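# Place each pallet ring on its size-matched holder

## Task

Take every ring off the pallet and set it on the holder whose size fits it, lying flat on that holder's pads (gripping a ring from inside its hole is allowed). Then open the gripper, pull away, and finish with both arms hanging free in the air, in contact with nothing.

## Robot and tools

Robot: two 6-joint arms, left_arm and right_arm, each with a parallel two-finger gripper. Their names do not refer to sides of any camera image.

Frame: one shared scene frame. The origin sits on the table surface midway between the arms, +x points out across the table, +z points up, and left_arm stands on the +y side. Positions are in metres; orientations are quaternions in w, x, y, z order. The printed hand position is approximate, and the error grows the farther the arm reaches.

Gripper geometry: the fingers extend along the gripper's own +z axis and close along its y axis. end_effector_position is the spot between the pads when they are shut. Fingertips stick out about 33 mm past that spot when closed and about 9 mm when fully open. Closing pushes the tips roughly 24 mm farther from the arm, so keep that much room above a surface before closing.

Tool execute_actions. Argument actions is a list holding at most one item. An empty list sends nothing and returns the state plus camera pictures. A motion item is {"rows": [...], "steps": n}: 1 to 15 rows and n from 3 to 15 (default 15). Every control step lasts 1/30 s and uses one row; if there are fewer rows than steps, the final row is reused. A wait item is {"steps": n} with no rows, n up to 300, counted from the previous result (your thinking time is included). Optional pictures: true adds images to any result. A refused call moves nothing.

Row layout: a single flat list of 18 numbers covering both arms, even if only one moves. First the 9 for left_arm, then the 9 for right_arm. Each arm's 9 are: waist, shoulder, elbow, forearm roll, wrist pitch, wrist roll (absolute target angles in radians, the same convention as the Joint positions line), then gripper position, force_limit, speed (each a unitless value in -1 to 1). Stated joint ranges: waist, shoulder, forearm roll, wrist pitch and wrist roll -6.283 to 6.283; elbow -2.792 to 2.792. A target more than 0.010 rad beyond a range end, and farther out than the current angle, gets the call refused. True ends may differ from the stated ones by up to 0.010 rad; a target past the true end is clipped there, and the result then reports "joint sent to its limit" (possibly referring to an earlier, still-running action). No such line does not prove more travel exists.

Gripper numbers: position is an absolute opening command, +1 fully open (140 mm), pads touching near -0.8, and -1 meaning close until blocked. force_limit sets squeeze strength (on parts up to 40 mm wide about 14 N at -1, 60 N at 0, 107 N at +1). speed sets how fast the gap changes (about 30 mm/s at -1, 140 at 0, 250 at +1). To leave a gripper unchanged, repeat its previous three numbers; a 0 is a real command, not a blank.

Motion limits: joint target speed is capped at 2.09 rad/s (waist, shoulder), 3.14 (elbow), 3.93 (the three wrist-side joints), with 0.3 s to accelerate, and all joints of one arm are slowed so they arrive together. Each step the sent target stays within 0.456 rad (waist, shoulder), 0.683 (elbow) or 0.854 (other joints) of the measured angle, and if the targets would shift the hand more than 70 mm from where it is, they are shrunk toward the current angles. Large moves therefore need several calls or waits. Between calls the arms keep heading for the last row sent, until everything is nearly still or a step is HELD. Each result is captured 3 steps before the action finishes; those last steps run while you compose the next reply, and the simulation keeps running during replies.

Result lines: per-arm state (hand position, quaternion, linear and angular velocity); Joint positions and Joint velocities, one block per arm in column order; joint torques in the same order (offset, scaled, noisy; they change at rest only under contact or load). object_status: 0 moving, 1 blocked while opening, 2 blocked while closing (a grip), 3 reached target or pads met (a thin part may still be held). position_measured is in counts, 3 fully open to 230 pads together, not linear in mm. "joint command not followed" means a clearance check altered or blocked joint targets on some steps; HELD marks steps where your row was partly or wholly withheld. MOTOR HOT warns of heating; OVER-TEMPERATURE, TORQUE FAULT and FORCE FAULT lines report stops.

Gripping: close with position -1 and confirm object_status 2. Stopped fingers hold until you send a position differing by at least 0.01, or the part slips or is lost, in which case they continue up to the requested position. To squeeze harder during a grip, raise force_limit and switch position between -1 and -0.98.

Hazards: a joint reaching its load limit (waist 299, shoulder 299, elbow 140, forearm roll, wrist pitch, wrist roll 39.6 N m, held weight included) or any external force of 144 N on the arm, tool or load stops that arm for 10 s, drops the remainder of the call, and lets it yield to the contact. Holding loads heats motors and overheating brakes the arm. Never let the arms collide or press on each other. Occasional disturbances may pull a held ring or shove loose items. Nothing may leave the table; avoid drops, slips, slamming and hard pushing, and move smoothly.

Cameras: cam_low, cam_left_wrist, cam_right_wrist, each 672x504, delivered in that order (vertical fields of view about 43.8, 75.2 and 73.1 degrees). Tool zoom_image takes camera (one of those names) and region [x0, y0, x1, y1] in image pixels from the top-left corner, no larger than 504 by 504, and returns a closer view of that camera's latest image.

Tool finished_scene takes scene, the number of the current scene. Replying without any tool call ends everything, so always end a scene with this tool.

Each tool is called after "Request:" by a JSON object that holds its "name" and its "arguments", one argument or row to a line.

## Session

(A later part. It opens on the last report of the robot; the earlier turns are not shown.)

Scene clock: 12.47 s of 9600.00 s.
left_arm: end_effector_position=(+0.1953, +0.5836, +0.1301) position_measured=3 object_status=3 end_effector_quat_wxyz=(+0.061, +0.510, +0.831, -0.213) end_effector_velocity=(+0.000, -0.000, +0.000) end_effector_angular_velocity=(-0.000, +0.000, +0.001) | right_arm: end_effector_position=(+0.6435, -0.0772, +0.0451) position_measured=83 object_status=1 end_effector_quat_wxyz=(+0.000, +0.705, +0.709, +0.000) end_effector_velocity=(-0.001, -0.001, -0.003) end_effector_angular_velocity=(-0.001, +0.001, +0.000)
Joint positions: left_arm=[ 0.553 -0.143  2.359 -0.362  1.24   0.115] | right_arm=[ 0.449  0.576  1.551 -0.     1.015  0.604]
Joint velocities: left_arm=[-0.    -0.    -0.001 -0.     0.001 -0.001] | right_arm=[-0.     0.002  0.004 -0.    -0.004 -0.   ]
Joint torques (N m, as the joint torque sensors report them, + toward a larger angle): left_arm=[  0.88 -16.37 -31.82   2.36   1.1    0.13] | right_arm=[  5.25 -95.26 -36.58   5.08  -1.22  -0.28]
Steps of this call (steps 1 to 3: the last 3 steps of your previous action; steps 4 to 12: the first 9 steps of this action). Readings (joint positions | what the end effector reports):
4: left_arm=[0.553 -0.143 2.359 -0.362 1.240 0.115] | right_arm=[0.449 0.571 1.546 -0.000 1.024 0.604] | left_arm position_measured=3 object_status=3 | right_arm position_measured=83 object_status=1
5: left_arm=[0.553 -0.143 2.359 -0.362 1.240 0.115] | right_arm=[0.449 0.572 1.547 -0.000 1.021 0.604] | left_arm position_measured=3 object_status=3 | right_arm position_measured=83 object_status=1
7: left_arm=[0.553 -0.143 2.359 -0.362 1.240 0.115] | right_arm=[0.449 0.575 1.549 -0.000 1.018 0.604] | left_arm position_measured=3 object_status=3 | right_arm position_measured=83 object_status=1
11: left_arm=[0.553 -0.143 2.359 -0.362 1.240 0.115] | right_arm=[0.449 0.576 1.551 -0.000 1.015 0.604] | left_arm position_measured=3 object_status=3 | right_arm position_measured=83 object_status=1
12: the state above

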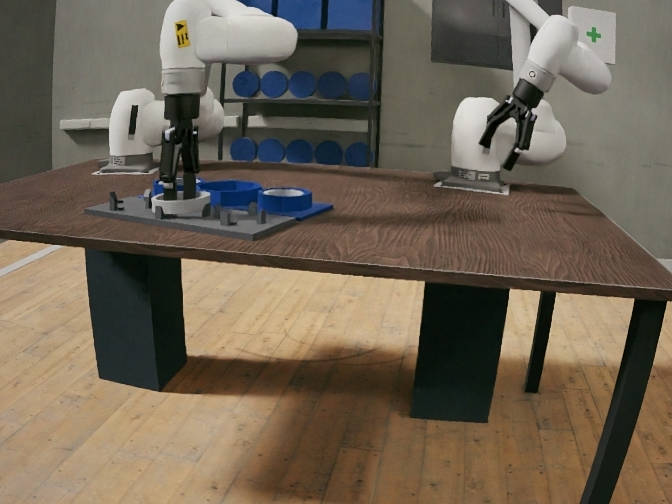

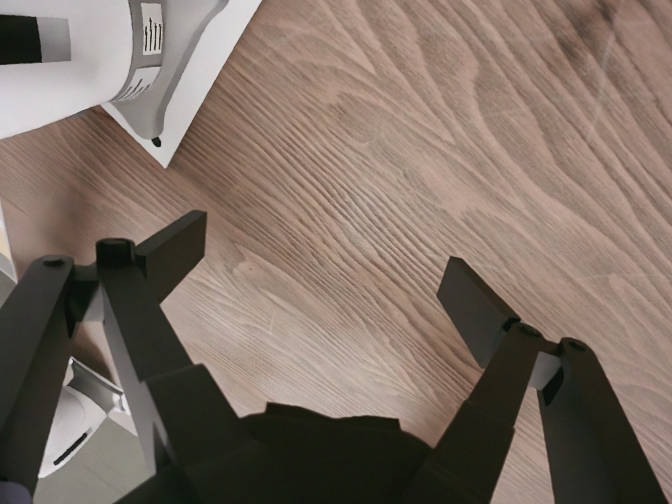

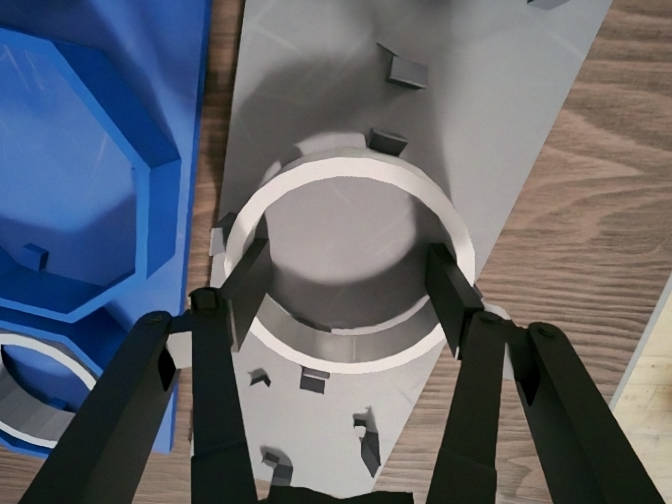

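Request:
{"name": "execute_actions", "arguments": {
  "actions": [
    {"rows":[[0.553,-0.143,2.359,-0.362,1.24,0.115,1,0,0,0.4463,0.5744,1.5557,0,1.0115,0.604,1,0.5,-0.5]],"steps":12}
  ]
}}

Request:
{"name": "execute_actions", "arguments": {
  "actions": [
    {"rows":[[0.553,-0.143,2.359,-0.362,1.24,0.115,1,0,0,0.4463,0.5744,1.5557,0,1.0115,0.604,0.2,0.5,-0.5]]}
  ],
  "pictures": true
}}

Request:
{"name": "zoom_image", "arguments": {
  "camera": "cam_low",
  "region": [120,160,240,240]
}}

Scene clock: 12.87 s of 9600.00 s.
left_arm: end_effector_position=(+0.1953, +0.5836, +0.1301) position_measured=3 object_status=3 end_effector_quat_wxyz=(+0.061, +0.510, +0.831, -0.213) end_effector_velocity=(+0.000, +0.000, +0.000) end_effector_angular_velocity=(+0.000, -0.001, -0.001) | right_arm: end_effector_position=(+0.6434, -0.0799, +0.0438) position_measured=83 object_status=1 end_effector_quat_wxyz=(-0.000, +0.706, +0.708, +0.000) end_effector_velocity=(+0.001, -0.001, +0.001) end_effector_angular_velocity=(+0.001, -0.001, -0.002)
Joint positions: left_arm=[ 0.553 -0.143  2.359 -0.362  1.24   0.115] | right_arm=[0.447 0.575 1.556 0.    1.011 0.604]
Joint velocities: left_arm=[-0.     0.    -0.    -0.    -0.     0.001] | right_arm=[-0.002 -0.002  0.001  0.    -0.001  0.   ]
Joint torques (N m, as the joint torque sensors report them, + toward a larger angle): left_arm=[ -0.15 -15.62 -31.92   2.63   0.93   0.27] | right_arm=[  -7.38 -100.58  -34.9     0.96    1.27   -0.17]
Steps of this call (steps 1 to 3: the last 3 steps of your previous action; steps 4 to 12: the first 9 steps of this action). Readings (joint positions | what the end effector reports):
4: left_arm=[0.553 -0.143 2.359 -0.362 1.240 0.115] | right_arm=[0.449 0.576 1.551 -0.000 1.015 0.604] | left_arm position_measured=3 object_status=3 | right_arm position_measured=83 object_status=1
5: left_arm=[0.553 -0.143 2.359 -0.362 1.240 0.115] | right_arm=[0.449 0.576 1.553 -0.000 1.014 0.604] | left_arm position_measured=3 object_status=3 | right_arm position_measured=83 object_status=1
7: left_arm=[0.553 -0.143 2.359 -0.362 1.240 0.115] | right_arm=[0.447 0.575 1.555 -0.000 1.012 0.604] | left_arm position_measured=3 object_status=3 | right_arm position_measured=83 object_status=1
11: left_arm=[0.553 -0.143 2.359 -0.362 1.240 0.115] | right_arm=[0.447 0.575 1.555 0.000 1.012 0.604] | left_arm position_measured=3 object_status=3 | right_arm position_measured=83 object_status=1
12: the state above

Scene clock: 13.37 s of 9600.00 s.
left_arm: end_effector_position=(+0.1953, +0.5836, +0.1301) position_measured=3 object_status=3 end_effector_quat_wxyz=(+0.061, +0.510, +0.831, -0.213) end_effector_velocity=(+0.001, -0.000, +0.000) end_effector_angular_velocity=(+0.001, -0.002, -0.002) | right_arm: end_effector_position=(+0.6435, -0.0802, +0.0439) position_measured=104 object_status=0 end_effector_quat_wxyz=(+0.000, +0.706, +0.708, +0.000) end_effector_velocity=(-0.000, -0.000, -0.001) end_effector_angular_velocity=(-0.001, +0.001, +0.000)
Joint positions: left_arm=[ 0.553 -0.143  2.359 -0.362  1.24   0.115] | right_arm=[0.446 0.574 1.556 0.    1.011 0.604]
Joint velocities: left_arm=[-0.001 -0.    -0.001  0.    -0.001  0.001] | right_arm=[ 0.     0.     0.001 -0.001  0.    -0.   ]
Joint torques (N m, as the joint torque sensors report them, + toward a larger angle): left_arm=[ -0.87 -16.68 -31.77   2.54   0.96   0.1 ] | right_arm=[  0.49 -98.14 -35.87   3.44  -0.11   0.16]
Steps of this call (steps 1 to 3: the last 3 steps of your previous action; steps 4 to 15: the first 12 steps of this action). Readings (joint positions | what the end effector reports):
4: left_arm=[0.553 -0.143 2.359 -0.362 1.240 0.115] | right_arm=[0.446 0.574 1.556 0.000 1.011 0.604] | left_arm position_measured=3 object_status=3 | right_arm position_measured=83 object_status=0
5: left_arm=[0.553 -0.143 2.359 -0.362 1.240 0.115] | right_arm=[0.446 0.574 1.556 0.000 1.011 0.604] | left_arm position_measured=3 object_status=3 | right_arm position_measured=83 object_status=0
7: left_arm=[0.553 -0.143 2.359 -0.362 1.240 0.115] | right_arm=[0.446 0.574 1.556 0.000 1.011 0.604] | left_arm position_measured=3 object_status=3 | right_arm position_measured=96 object_status=0
11: left_arm=[0.553 -0.143 2.359 -0.362 1.240 0.115] | right_arm=[0.446 0.574 1.556 0.000 1.011 0.604] | left_arm position_measured=3 object_status=3 | right_arm position_measured=104 object_status=0
15: the state above

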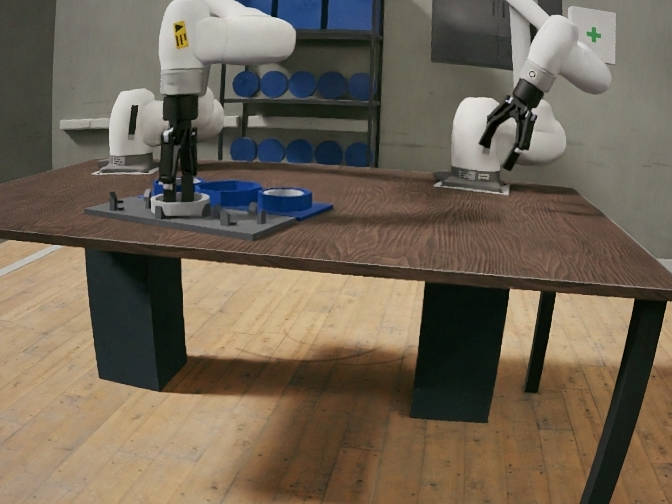

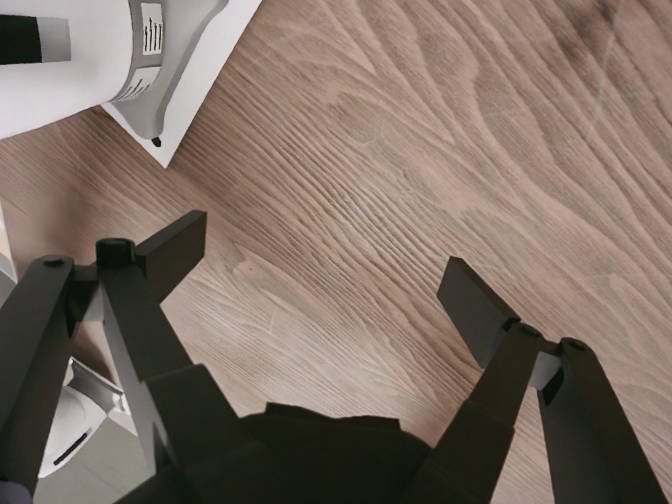

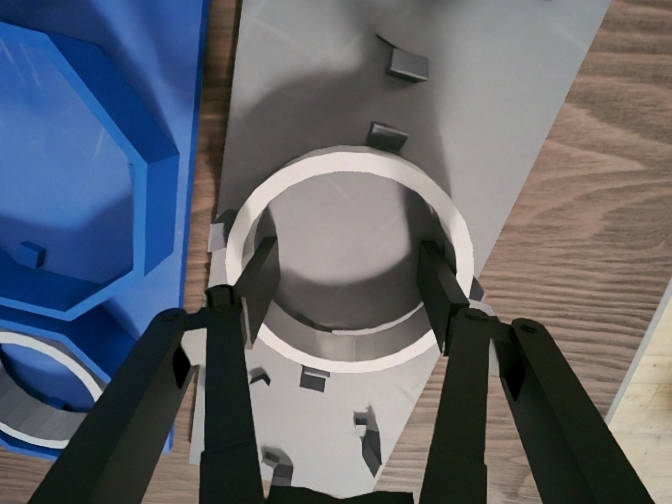

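Region (120, 160, 240, 240) of cam_low's 672x504 image, scaled by 4.200, with more detail than that image has.

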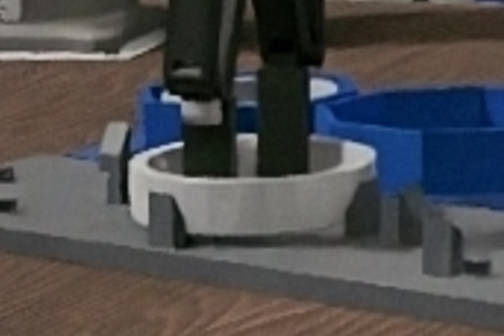

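Request:
{"name": "execute_actions", "arguments": {
  "actions": [
    {"rows":[[0.553,-0.143,2.359,-0.362,1.24,0.115,1,0,0,0.4463,0.522,1.508,0,1.1116,0.604,-0.2,0.5,-0.5]],"steps":10}
  ]
}}

Request:
{"name": "execute_actions", "arguments": {
  "actions": [
    {"rows":[[0.553,-0.143,2.359,-0.362,1.24,0.115,1,0,0,0.5143,0.2104,2.006,0,0.9252,0.675,-0.2,0.5,-0.5]]}
  ]
}}

Request:
{"name": "execute_actions", "arguments": {
  "actions": [
    {"steps":16}
  ],
  "pictures": true
}}

Scene clock: 13.70 s of 9600.00 s.
left_arm: end_effector_position=(+0.1953, +0.5836, +0.1301) position_measured=3 object_status=3 end_effector_quat_wxyz=(+0.061, +0.510, +0.831, -0.213) end_effector_velocity=(+0.001, +0.000, +0.001) end_effector_angular_velocity=(+0.001, -0.001, +0.001) | right_arm: end_effector_position=(+0.6433, -0.0803, +0.1055) position_measured=130 object_status=0 end_effector_quat_wxyz=(+0.000, +0.706, +0.708, +0.000) end_effector_velocity=(-0.008, -0.006, +0.054) end_effector_angular_velocity=(-0.013, +0.018, -0.000)
Joint positions: left_arm=[ 0.553 -0.143  2.359 -0.362  1.24   0.115] | right_arm=[0.446 0.525 1.511 0.    1.105 0.604]
Joint velocities: left_arm=[-0.     0.    -0.002  0.     0.001 -0.001] | right_arm=[-0.    -0.043 -0.038 -0.     0.103  0.   ]
Joint torques (N m, as the joint torque sensors report them, + toward a larger angle): left_arm=[  0.99 -15.93 -32.28   2.48   0.94   0.28] | right_arm=[ -1.82 -71.54 -28.65   2.52  -0.19  -0.23]
Steps of this call (steps 1 to 3: the last 3 steps of your previous action; steps 4 to 10: the first 7 steps of this action). Readings (joint positions | what the end effector reports):
4: left_arm=[0.553 -0.143 2.359 -0.362 1.240 0.115] | right_arm=[0.446 0.574 1.555 -0.000 1.013 0.604] | left_arm position_measured=3 object_status=3 | right_arm position_measured=104 object_status=0
5: left_arm=[0.553 -0.143 2.359 -0.362 1.240 0.115] | right_arm=[0.446 0.568 1.550 -0.000 1.025 0.604] | left_arm position_measured=3 object_status=3 | right_arm position_measured=107 object_status=0
7: left_arm=[0.553 -0.143 2.359 -0.362 1.240 0.115] | right_arm=[0.446 0.542 1.526 0.000 1.072 0.604] | left_arm position_measured=3 object_status=3 | right_arm position_measured=117 object_status=0
10: the state above

Scene clock: 14.20 s of 9600.00 s.
left_arm: end_effector_position=(+0.1953, +0.5836, +0.1301) position_measured=3 object_status=3 end_effector_quat_wxyz=(+0.061, +0.510, +0.831, -0.213) end_effector_velocity=(-0.001, -0.000, -0.001) end_effector_angular_velocity=(-0.001, +0.001, -0.000) | right_arm: end_effector_position=(+0.5095, -0.1389, +0.1029) position_measured=154 object_status=3 end_effector_quat_wxyz=(+0.000, +0.707, +0.708, +0.000) end_effector_velocity=(-0.384, -0.192, -0.043) end_effector_angular_velocity=(-0.003, +0.003, -0.004)
Joint positions: left_arm=[ 0.553 -0.143  2.359 -0.362  1.24   0.115] | right_arm=[0.488 0.328 1.818 0.    0.995 0.648]
Joint velocities: left_arm=[ 0.001  0.     0.002  0.    -0.     0.001] | right_arm=[ 0.119 -0.542  0.864 -0.001 -0.318  0.123]
Joint torques (N m, as the joint torque sensors report them, + toward a larger angle): left_arm=[ -1.68 -16.21 -31.03   2.49   1.12   0.37] | right_arm=[ -1.14 -73.03 -34.57   3.25   0.01  -0.03]
Steps of this call (steps 1 to 3: the last 3 steps of your previous action; steps 4 to 15: the first 12 steps of this action). Readings (joint positions | what the end effector reports):
4: left_arm=[0.553 -0.143 2.359 -0.362 1.240 0.115] | right_arm=[0.446 0.522 1.509 0.000 1.110 0.604] | left_arm position_measured=3 object_status=3 | right_arm position_measured=149 object_status=0
5: left_arm=[0.553 -0.143 2.359 -0.362 1.240 0.115] | right_arm=[0.447 0.516 1.518 0.000 1.107 0.605] | left_arm position_measured=3 object_status=3 | right_arm position_measured=153 object_status=0
7: left_arm=[0.553 -0.143 2.359 -0.362 1.240 0.115] | right_arm=[0.454 0.483 1.570 0.000 1.086 0.613] | left_arm position_measured=3 object_status=3 | right_arm position_measured=154 object_status=0
11: left_arm=[0.553 -0.143 2.359 -0.362 1.240 0.115] | right_arm=[0.472 0.402 1.699 0.000 1.039 0.631] | left_arm position_measured=3 object_status=3 | right_arm position_measured=154 object_status=3
15: the state above

Scene clock: 14.73 s of 9600.00 s.
left_arm: end_effector_position=(+0.1953, +0.5836, +0.1301) position_measured=3 object_status=3 end_effector_quat_wxyz=(+0.061, +0.510, +0.831, -0.213) end_effector_velocity=(-0.001, -0.001, -0.001) end_effector_angular_velocity=(-0.002, +0.002, -0.002) | right_arm: end_effector_position=(+0.4255, -0.1840, +0.0899) position_measured=154 object_status=3 end_effector_quat_wxyz=(+0.000, +0.707, +0.707, -0.000) end_effector_velocity=(-0.001, -0.001, +0.000) end_effector_angular_velocity=(+0.000, -0.001, +0.000)
Joint positions: left_arm=[ 0.553 -0.143  2.359 -0.362  1.24   0.115] | right_arm=[ 0.514  0.211  2.006 -0.     0.925  0.675]
Joint velocities: left_arm=[-0.001 -0.     0.002 -0.     0.001  0.001] | right_arm=[ 0.001 -0.002  0.002 -0.    -0.001  0.   ]
Joint torques (N m, as the joint torque sensors report them, + toward a larger angle): left_arm=[  0.29 -16.68 -31.34   2.33   1.19  -0.02] | right_arm=[ -1.73 -60.55 -33.97   3.25  -0.52  -0.24]
Kept back: nothing.
Steps of this call (steps 1 to 3: the last 3 steps of your previous action; steps 4 to 16: the robot went on to your last target). Readings (joint positions | what the end effector reports):
1: left_arm=[0.553 -0.143 2.359 -0.362 1.240 0.115] | right_arm=[0.492 0.310 1.847 0.000 0.984 0.652] | left_arm position_measured=3 object_status=3 | right_arm position_measured=154 object_status=3
2: left_arm=[0.553 -0.143 2.359 -0.362 1.240 0.115] | right_arm=[0.496 0.292 1.876 0.000 0.974 0.656] | left_arm position_measured=3 object_status=3 | right_arm position_measured=154 object_status=3
4: left_arm=[0.553 -0.143 2.359 -0.362 1.240 0.115] | right_arm=[0.504 0.257 1.932 -0.000 0.953 0.664] | left_arm position_measured=3 object_status=3 | right_arm position_measured=154 object_status=3
8: left_arm=[0.553 -0.143 2.359 -0.362 1.240 0.115] | right_arm=[0.513 0.216 1.998 -0.000 0.928 0.674] | left_arm position_measured=3 object_status=3 | right_arm position_measured=154 object_status=3
16: the state above

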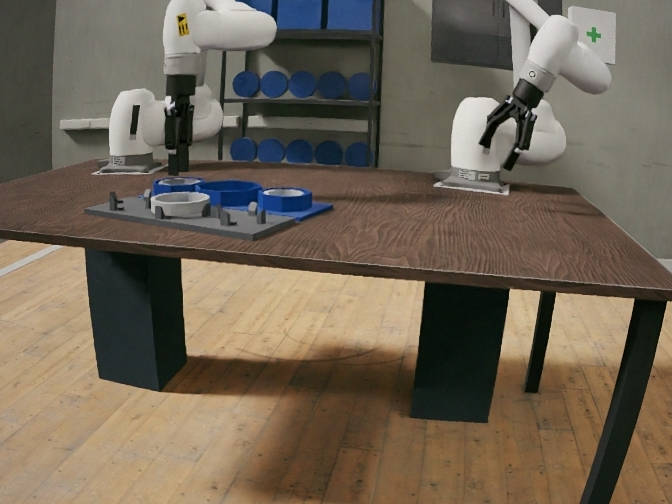

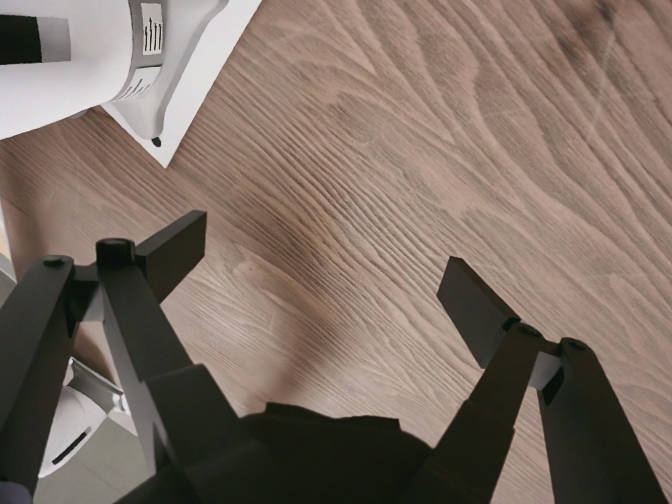

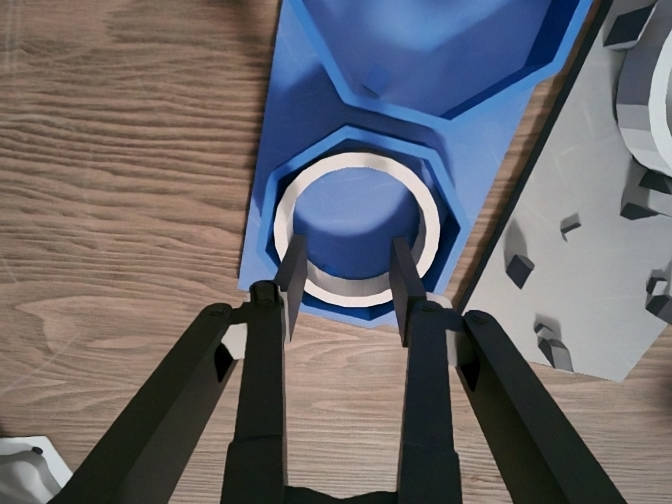

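Request:
{"name": "execute_actions", "arguments": {
  "actions": [
    {"rows":[[0.553,-0.143,2.359,-0.362,1.24,0.115,1,0,0,0.5094,0.2698,2.0377,0,0.8341,0.67,-0.12,0.2,-0.5]]}
  ]
}}

Request:
{"name": "execute_actions", "arguments": {
  "actions": [
    {"rows":[[0.553,-0.143,2.359,-0.362,1.24,0.115,1,0,0,0.5094,0.2698,2.0377,0,0.8341,0.67,1,0.2,-0.5]]}
  ]
}}

Request:
{"name": "execute_actions", "arguments": {
  "actions": [
    {"rows":[[0.553,-0.143,2.359,-0.362,1.24,0.115,1,0,0,0.5094,0.1945,1.9822,0,0.9649,0.67,1,0.2,-0.5]]}
  ],
  "pictures": true
}}

Request:
{"name": "execute_actions", "arguments": {
  "actions": [
    {"rows":[[0.553,-0.143,2.359,-0.362,1.24,0.115,1,0,0,0.2965,0.365,1.7495,0,1.0271,0.4575,1,0.2,-0.5]]}
  ]
}}

Request:
{"name": "execute_actions", "arguments": {
  "actions": [
    {"steps":13}
  ],
  "pictures": true
}}

Request:
{"name": "zoom_image", "arguments": {
  "camera": "cam_right_wrist",
  "region": [224,100,476,352]
}}

Scene clock: 15.47 s of 9600.00 s.
left_arm: end_effector_position=(+0.1953, +0.5836, +0.1301) position_measured=3 object_status=3 end_effector_quat_wxyz=(+0.061, +0.510, +0.831, -0.213) end_effector_velocity=(-0.000, +0.000, -0.000) end_effector_angular_velocity=(-0.000, +0.000, +0.000) | right_arm: end_effector_position=(+0.4299, -0.1840, +0.0424) position_measured=144 object_status=3 end_effector_quat_wxyz=(+0.000, +0.707, +0.707, +0.000) end_effector_velocity=(-0.000, -0.001, -0.005) end_effector_angular_velocity=(-0.001, +0.001, -0.000)
Joint positions: left_arm=[ 0.553 -0.143  2.359 -0.362  1.24   0.115] | right_arm=[0.51  0.269 2.037 0.    0.835 0.67 ]
Joint velocities: left_arm=[ 0. -0.  0. -0.  0. -0.] | right_arm=[-0.001  0.006  0.004 -0.001 -0.009 -0.   ]
Joint torques (N m, as the joint torque sensors report them, + toward a larger angle): left_arm=[ -1.07 -15.89 -32.3    2.44   1.14   0.08] | right_arm=[ -1.94 -62.83 -31.34   2.93   0.23  -0.02]
Steps of this call (steps 1 to 10: the robot went on to your last target; steps 11 to 22: the first 12 steps of this action). Readings (joint positions | what the end effector reports):
11: left_arm=[0.553 -0.143 2.359 -0.362 1.240 0.115] | right_arm=[0.514 0.211 2.006 -0.000 0.924 0.675] | left_arm position_measured=3 object_status=3 | right_arm position_measured=154 object_status=0
12: left_arm=[0.553 -0.143 2.359 -0.362 1.240 0.115] | right_arm=[0.514 0.216 2.009 0.000 0.914 0.674] | left_arm position_measured=3 object_status=3 | right_arm position_measured=151 object_status=0
14: left_arm=[0.553 -0.143 2.359 -0.362 1.240 0.115] | right_arm=[0.512 0.245 2.025 0.000 0.872 0.672] | left_arm position_measured=3 object_status=3 | right_arm position_measured=144 object_status=0
18: left_arm=[0.553 -0.143 2.359 -0.362 1.240 0.115] | right_arm=[0.510 0.267 2.036 0.000 0.838 0.670] | left_arm position_measured=3 object_status=3 | right_arm position_measured=144 object_status=0
22: the state above

Scene clock: 15.97 s of 9600.00 s.
left_arm: end_effector_position=(+0.1953, +0.5836, +0.1301) position_measured=3 object_status=3 end_effector_quat_wxyz=(+0.061, +0.510, +0.831, -0.213) end_effector_velocity=(+0.000, -0.000, +0.000) end_effector_angular_velocity=(-0.001, +0.000, -0.002) | right_arm: end_effector_position=(+0.4299, -0.1841, +0.0419) position_measured=120 object_status=1 end_effector_quat_wxyz=(+0.000, +0.707, +0.707, -0.000) end_effector_velocity=(+0.000, +0.000, +0.000) end_effector_angular_velocity=(-0.000, -0.000, -0.001)
Joint positions: left_arm=[ 0.553 -0.143  2.359 -0.362  1.24   0.115] | right_arm=[ 0.509  0.27   2.038 -0.     0.834  0.67 ]
Joint velocities: left_arm=[-0.001  0.    -0.001 -0.     0.001  0.001] | right_arm=[-0.     0.    -0.    -0.     0.     0.001]
Joint torques (N m, as the joint torque sensors report them, + toward a larger angle): left_arm=[ -0.23 -16.67 -31.78   2.53   0.79   0.16] | right_arm=[ -1.57 -66.41 -33.28   2.82  -0.13  -0.18]
Steps of this call (steps 1 to 3: the last 3 steps of your previous action; steps 4 to 15: the first 12 steps of this action). Readings (joint positions | what the end effector reports):
4: left_arm=[0.553 -0.143 2.359 -0.362 1.240 0.115] | right_arm=[0.509 0.270 2.038 0.000 0.834 0.670] | left_arm position_measured=3 object_status=3 | right_arm position_measured=144 object_status=0
5: left_arm=[0.553 -0.143 2.359 -0.362 1.240 0.115] | right_arm=[0.509 0.270 2.038 0.000 0.834 0.670] | left_arm position_measured=3 object_status=3 | right_arm position_measured=141 object_status=0
7: left_arm=[0.553 -0.143 2.359 -0.362 1.240 0.115] | right_arm=[0.509 0.270 2.038 -0.000 0.834 0.670] | left_arm position_measured=3 object_status=3 | right_arm position_measured=132 object_status=0
11: left_arm=[0.553 -0.143 2.359 -0.362 1.240 0.115] | right_arm=[0.509 0.270 2.038 -0.000 0.834 0.670] | left_arm position_measured=3 object_status=3 | right_arm position_measured=120 object_status=0
15: the state above

Scene clock: 16.47 s of 9600.00 s.
left_arm: end_effector_position=(+0.1953, +0.5836, +0.1301) position_measured=3 object_status=3 end_effector_quat_wxyz=(+0.061, +0.510, +0.831, -0.213) end_effector_velocity=(+0.000, -0.000, -0.000) end_effector_angular_velocity=(+0.000, -0.000, -0.000) | right_arm: end_effector_position=(+0.4299, -0.1842, +0.1093) position_measured=120 object_status=1 end_effector_quat_wxyz=(+0.000, +0.707, +0.707, -0.000) end_effector_velocity=(+0.001, +0.001, +0.008) end_effector_angular_velocity=(+0.002, -0.003, -0.000)
Joint positions: left_arm=[ 0.553 -0.143  2.359 -0.362  1.24   0.115] | right_arm=[ 0.509  0.195  1.983 -0.     0.964  0.67 ]
Joint velocities: left_arm=[-0.001  0.     0.    -0.    -0.001 -0.   ] | right_arm=[-0.    -0.008 -0.007 -0.     0.012  0.   ]
Joint torques (N m, as the joint torque sensors report them, + toward a larger angle): left_arm=[ -0.05 -15.58 -31.67   2.39   1.16   0.39] | right_arm=[ -1.31 -60.43 -36.21   3.24   0.02  -0.09]
Steps of this call (steps 1 to 3: the last 3 steps of your previous action; steps 4 to 15: the first 12 steps of this action). Readings (joint positions | what the end effector reports):
4: left_arm=[0.553 -0.143 2.359 -0.362 1.240 0.115] | right_arm=[0.509 0.270 2.038 -0.000 0.834 0.670] | left_arm position_measured=3 object_status=3 | right_arm position_measured=120 object_status=1
5: left_arm=[0.553 -0.143 2.359 -0.362 1.240 0.115] | right_arm=[0.509 0.265 2.035 -0.000 0.844 0.670] | left_arm position_measured=3 object_status=3 | right_arm position_measured=120 object_status=1
7: left_arm=[0.553 -0.143 2.359 -0.362 1.240 0.115] | right_arm=[0.509 0.234 2.011 -0.000 0.897 0.670] | left_arm position_measured=3 object_status=3 | right_arm position_measured=120 object_status=1
11: left_arm=[0.553 -0.143 2.359 -0.362 1.240 0.115] | right_arm=[0.509 0.198 1.985 -0.000 0.959 0.670] | left_arm position_measured=3 object_status=3 | right_arm position_measured=120 object_status=1
15: the state above

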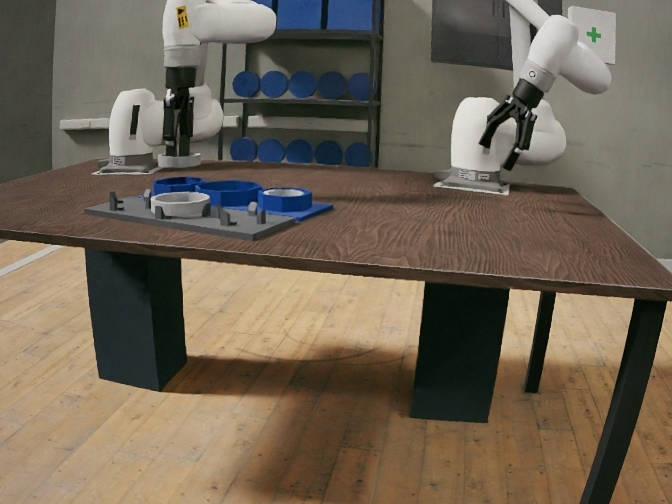

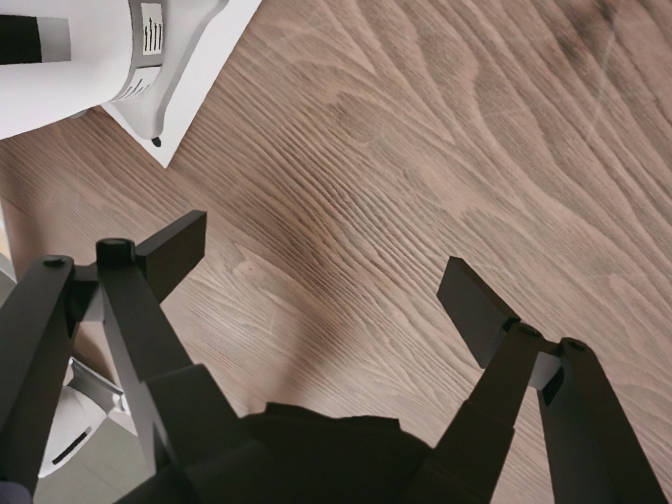

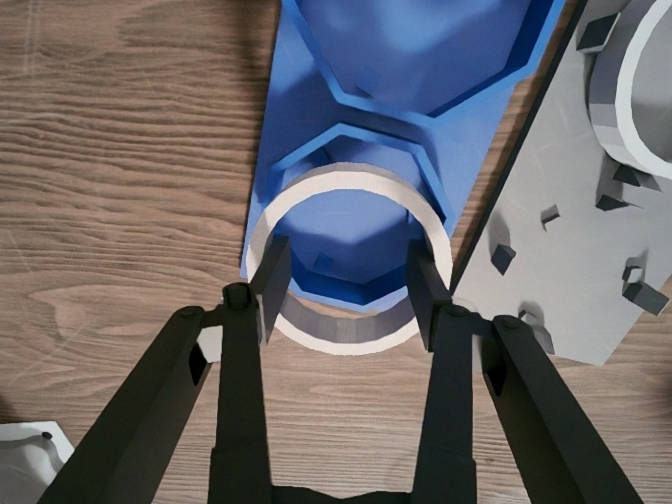

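Scene clock: 16.97 s of 9600.00 s.
left_arm: end_effector_position=(+0.1953, +0.5836, +0.1301) position_measured=3 object_status=3 end_effector_quat_wxyz=(+0.061, +0.510, +0.831, -0.213) end_effector_velocity=(+0.000, -0.000, +0.001) end_effector_angular_velocity=(-0.000, -0.000, -0.002) | right_arm: end_effector_position=(+0.5806, -0.2190, +0.1110) position_measured=120 object_status=1 end_effector_quat_wxyz=(-0.000, +0.707, +0.707, +0.000) end_effector_velocity=(+0.364, -0.142, -0.014) end_effector_angular_velocity=(-0.002, +0.003, -0.010)
Joint positions: left_arm=[ 0.553 -0.143  2.359 -0.362  1.24   0.115] | right_arm=[0.331 0.337 1.788 0.    1.017 0.493]
Joint velocities: left_arm=[-0.001  0.    -0.001  0.     0.002  0.001] | right_arm=[-0.436  0.348 -0.469 -0.     0.124 -0.426]
Joint torques (N m, as the joint torque sensors report them, + toward a larger angle): left_arm=[ -0.24 -17.17 -32.07   2.64   1.15   0.33] | right_arm=[  7.63 -82.93 -33.49   3.46   0.63  -0.21]
Steps of this call (steps 1 to 3: the last 3 steps of your previous action; steps 4 to 15: the first 12 steps of this action). Readings (joint positions | what the end effector reports):
4: left_arm=[0.553 -0.143 2.359 -0.362 1.240 0.115] | right_arm=[0.509 0.195 1.981 -0.000 0.965 0.669] | left_arm position_measured=3 object_status=3 | right_arm position_measured=120 object_status=1
5: left_arm=[0.553 -0.143 2.359 -0.362 1.240 0.115] | right_arm=[0.503 0.200 1.975 0.000 0.967 0.663] | left_arm position_measured=3 object_status=3 | right_arm position_measured=120 object_status=1
7: left_arm=[0.553 -0.143 2.359 -0.362 1.240 0.115] | right_arm=[0.470 0.226 1.938 0.000 0.977 0.630] | left_arm position_measured=3 object_status=3 | right_arm position_measured=120 object_status=1
11: left_arm=[0.553 -0.143 2.359 -0.362 1.240 0.115] | right_arm=[0.398 0.284 1.860 0.000 0.997 0.559] | left_arm position_measured=3 object_status=3 | right_arm position_measured=120 object_status=1
15: the state above

Scene clock: 17.40 s of 9600.00 s.
left_arm: end_effector_position=(+0.1953, +0.5836, +0.1301) position_measured=3 object_status=3 end_effector_quat_wxyz=(+0.061, +0.510, +0.831, -0.213) end_effector_velocity=(-0.001, -0.000, -0.001) end_effector_angular_velocity=(+0.000, +0.001, +0.001) | right_arm: end_effector_position=(+0.6098, -0.2310, +0.1100) position_measured=120 object_status=1 end_effector_quat_wxyz=(-0.000, +0.707, +0.707, +0.000) end_effector_velocity=(+0.000, -0.001, -0.001) end_effector_angular_velocity=(-0.000, +0.001, -0.000)
Joint positions: left_arm=[ 0.553 -0.143  2.359 -0.362  1.24   0.115] | right_arm=[0.297 0.365 1.75  0.    1.027 0.458]
Joint velocities: left_arm=[ 0.001  0.     0.001  0.    -0.001 -0.   ] | right_arm=[-0.001  0.001 -0.     0.     0.    -0.001]
Joint torques (N m, as the joint torque sensors report them, + toward a larger angle): left_arm=[ -0.01 -14.64 -31.99   2.39   0.79   0.3 ] | right_arm=[ -2.42 -81.27 -38.38   3.26  -0.25  -0.09]
Kept back: nothing.
Steps of this call (steps 1 to 3: the last 3 steps of your previous action; steps 4 to 13: the robot went on to your last target). Readings (joint positions | what the end effector reports):
1: left_arm=[0.553 -0.143 2.359 -0.362 1.240 0.115] | right_arm=[0.318 0.347 1.774 0.000 1.021 0.480] | left_arm position_measured=3 object_status=3 | right_arm position_measured=120 object_status=1
2: left_arm=[0.553 -0.143 2.359 -0.362 1.240 0.115] | right_arm=[0.309 0.355 1.763 0.000 1.023 0.470] | left_arm position_measured=3 object_status=3 | right_arm position_measured=120 object_status=1
4: left_arm=[0.553 -0.143 2.359 -0.362 1.240 0.115] | right_arm=[0.300 0.362 1.754 0.000 1.026 0.461] | left_arm position_measured=3 object_status=3 | right_arm position_measured=120 object_status=1
8: left_arm=[0.553 -0.143 2.359 -0.362 1.240 0.115] | right_arm=[0.297 0.364 1.750 0.000 1.027 0.458] | left_arm position_measured=3 object_status=3 | right_arm position_measured=120 object_status=1
13: the state above

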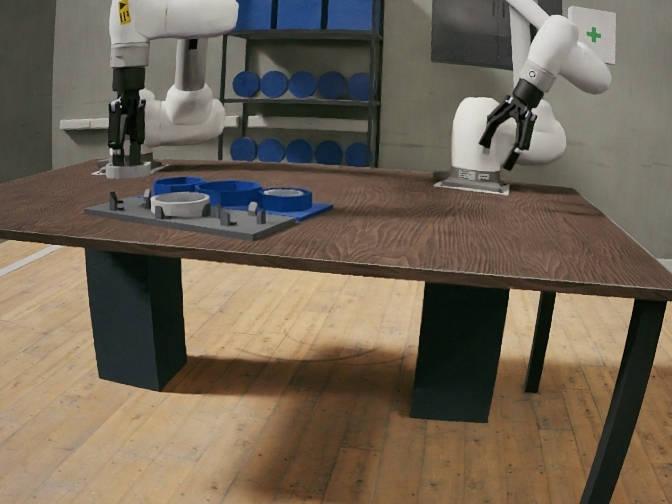

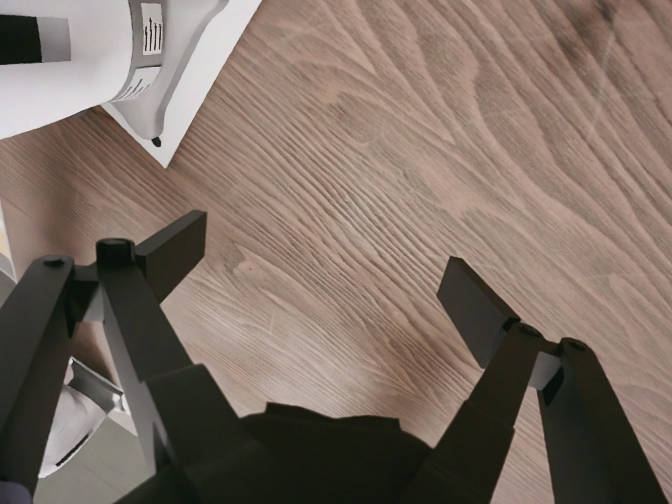

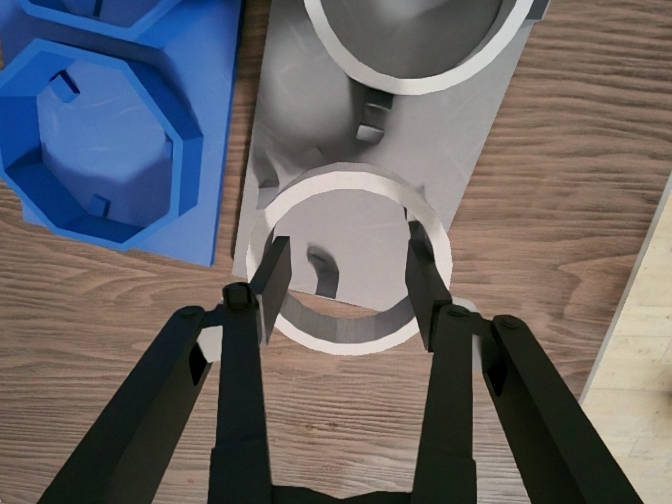

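Region (224, 100, 476, 352) of cam_right_wrist's 672x504 image, scaled by 2.000, with more detail than that image has.

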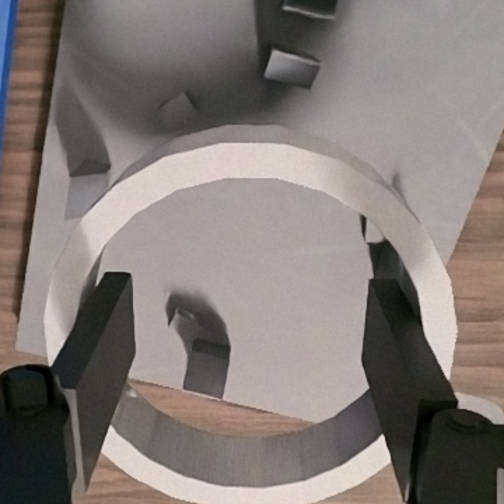

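Request:
{"name": "execute_actions", "arguments": {
  "actions": [
    {"rows":[[0.553,-0.143,2.359,-0.362,1.24,0.115,1,0,0,0.3054,0.4132,1.7931,0,0.9353,0.466,1,0.2,-0.5]]}
  ]
}}

Request:
{"name": "execute_actions", "arguments": {
  "actions": [
    {"rows":[[0.553,-0.143,2.359,-0.362,1.24,0.115,1,0,0,0.3054,0.4211,1.7986,0,0.9219,0.466,1,0.2,-0.5]],"steps":12}
  ],
  "pictures": true
}}

Request:
{"name": "zoom_image", "arguments": {
  "camera": "cam_low",
  "region": [80,160,200,240]
}}

Scene clock: 17.93 s of 9600.00 s.
left_arm: end_effector_position=(+0.1953, +0.5836, +0.1301) position_measured=3 object_status=3 end_effector_quat_wxyz=(+0.061, +0.510, +0.831, -0.213) end_effector_velocity=(-0.001, -0.000, -0.000) end_effector_angular_velocity=(-0.001, +0.001, -0.001) | right_arm: end_effector_position=(+0.6062, -0.2261, +0.0564) position_measured=120 object_status=1 end_effector_quat_wxyz=(+0.000, +0.707, +0.707, +0.000) end_effector_velocity=(-0.001, +0.000, -0.006) end_effector_angular_velocity=(-0.001, +0.001, +0.001)
Joint positions: left_arm=[ 0.553 -0.143  2.359 -0.362  1.24   0.115] | right_arm=[ 0.305  0.413  1.793 -0.     0.936  0.466]
Joint velocities: left_arm=[0.    0.    0.001 0.    0.001 0.001] | right_arm=[ 0.001  0.005  0.005 -0.    -0.008  0.001]
Joint torques (N m, as the joint torque sensors report them, + toward a larger angle): left_arm=[  1.65 -15.78 -32.53   2.47   1.11   0.26] | right_arm=[ -1.43 -85.7  -35.39   3.2   -0.1   -0.09]
Steps of this call (steps 1 to 4: the robot went on to your last target; steps 5 to 16: the first 12 steps of this action). Readings (joint positions | what the end effector reports):
5: left_arm=[0.553 -0.143 2.359 -0.362 1.240 0.115] | right_arm=[0.297 0.366 1.750 0.000 1.026 0.458] | left_arm position_measured=3 object_status=3 | right_arm position_measured=120 object_status=1
6: left_arm=[0.553 -0.143 2.359 -0.362 1.240 0.115] | right_arm=[0.298 0.371 1.755 0.000 1.014 0.459] | left_arm position_measured=3 object_status=3 | right_arm position_measured=120 object_status=1
8: left_arm=[0.553 -0.143 2.359 -0.362 1.240 0.115] | right_arm=[0.302 0.396 1.777 -0.000 0.970 0.463] | left_arm position_measured=3 object_status=3 | right_arm position_measured=120 object_status=1
12: left_arm=[0.553 -0.143 2.359 -0.362 1.240 0.115] | right_arm=[0.305 0.411 1.791 -0.000 0.939 0.466] | left_arm position_measured=3 object_status=3 | right_arm position_measured=120 object_status=1
16: the state above

Scene clock: 18.33 s of 9600.00 s.
left_arm: end_effector_position=(+0.1953, +0.5836, +0.1301) position_measured=3 object_status=3 end_effector_quat_wxyz=(+0.061, +0.510, +0.831, -0.213) end_effector_velocity=(-0.001, -0.000, -0.000) end_effector_angular_velocity=(-0.001, +0.002, +0.001) | right_arm: end_effector_position=(+0.6062, -0.2260, +0.0483) position_measured=118 object_status=1 end_effector_quat_wxyz=(+0.000, +0.707, +0.707, +0.000) end_effector_velocity=(-0.001, -0.000, -0.002) end_effector_angular_velocity=(-0.001, +0.002, -0.000)
Joint positions: left_arm=[ 0.553 -0.143  2.359 -0.362  1.24   0.115] | right_arm=[ 0.305  0.421  1.798 -0.     0.922  0.466]
Joint velocities: left_arm=[ 0.001  0.     0.001  0.     0.001 -0.   ] | right_arm=[ 0.     0.002  0.002  0.    -0.002  0.   ]
Joint torques (N m, as the joint torque sensors report them, + toward a larger angle): left_arm=[  0.73 -17.11 -33.06   2.26   1.09   0.15] | right_arm=[  6.57 -71.37 -20.69   5.37   3.9   -0.2 ]
Steps of this call (steps 1 to 3: the last 3 steps of your previous action; steps 4 to 12: the first 9 steps of this action). Readings (joint positions | what the end effector reports):
4: left_arm=[0.553 -0.143 2.359 -0.362 1.240 0.115] | right_arm=[0.305 0.414 1.793 -0.000 0.934 0.466] | left_arm position_measured=3 object_status=3 | right_arm position_measured=120 object_status=1
5: left_arm=[0.553 -0.143 2.359 -0.362 1.240 0.115] | right_arm=[0.305 0.416 1.795 -0.000 0.931 0.466] | left_arm position_measured=3 object_status=3 | right_arm position_measured=120 object_status=1
7: left_arm=[0.553 -0.143 2.359 -0.362 1.240 0.115] | right_arm=[0.305 0.419 1.797 -0.000 0.925 0.466] | left_arm position_measured=3 object_status=3 | right_arm position_measured=120 object_status=1
11: left_arm=[0.553 -0.143 2.359 -0.362 1.240 0.115] | right_arm=[0.305 0.421 1.798 -0.000 0.922 0.466] | left_arm position_measured=3 object_status=3 | right_arm position_measured=118 object_status=1
12: the state above

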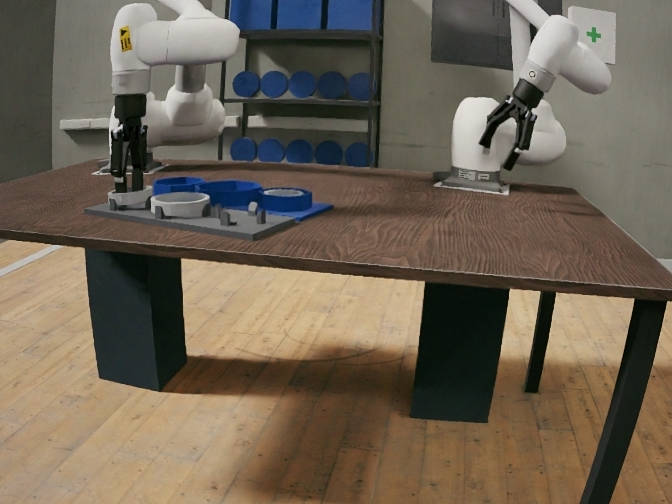

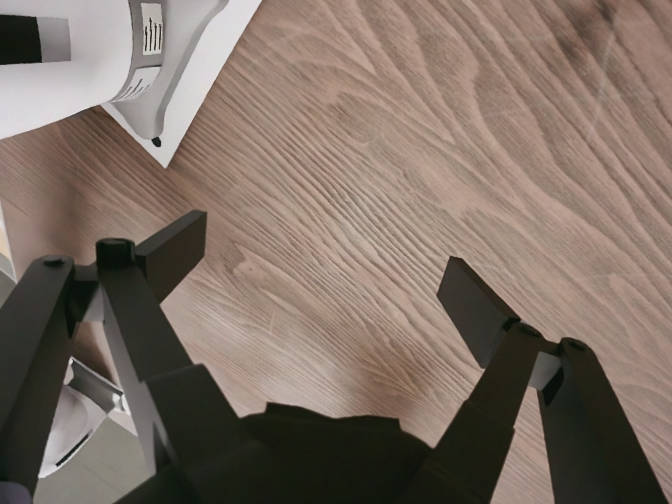

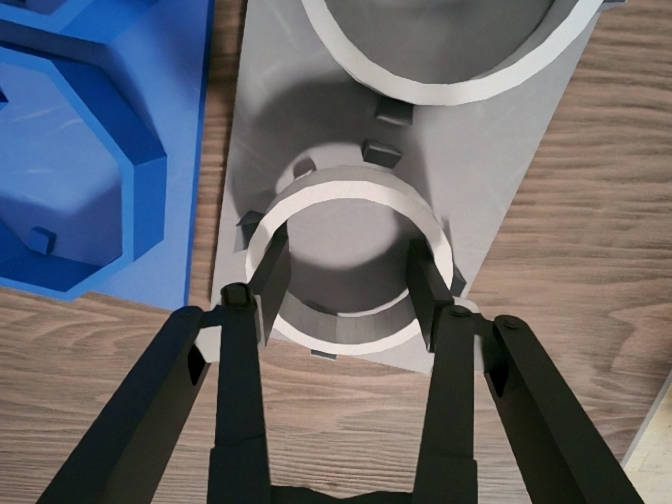

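Region (80, 160, 200, 240) of cam_low's 672x504 image, scaled by 4.200, with more detail than that image has.

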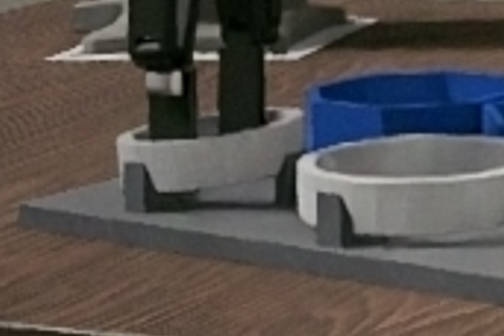

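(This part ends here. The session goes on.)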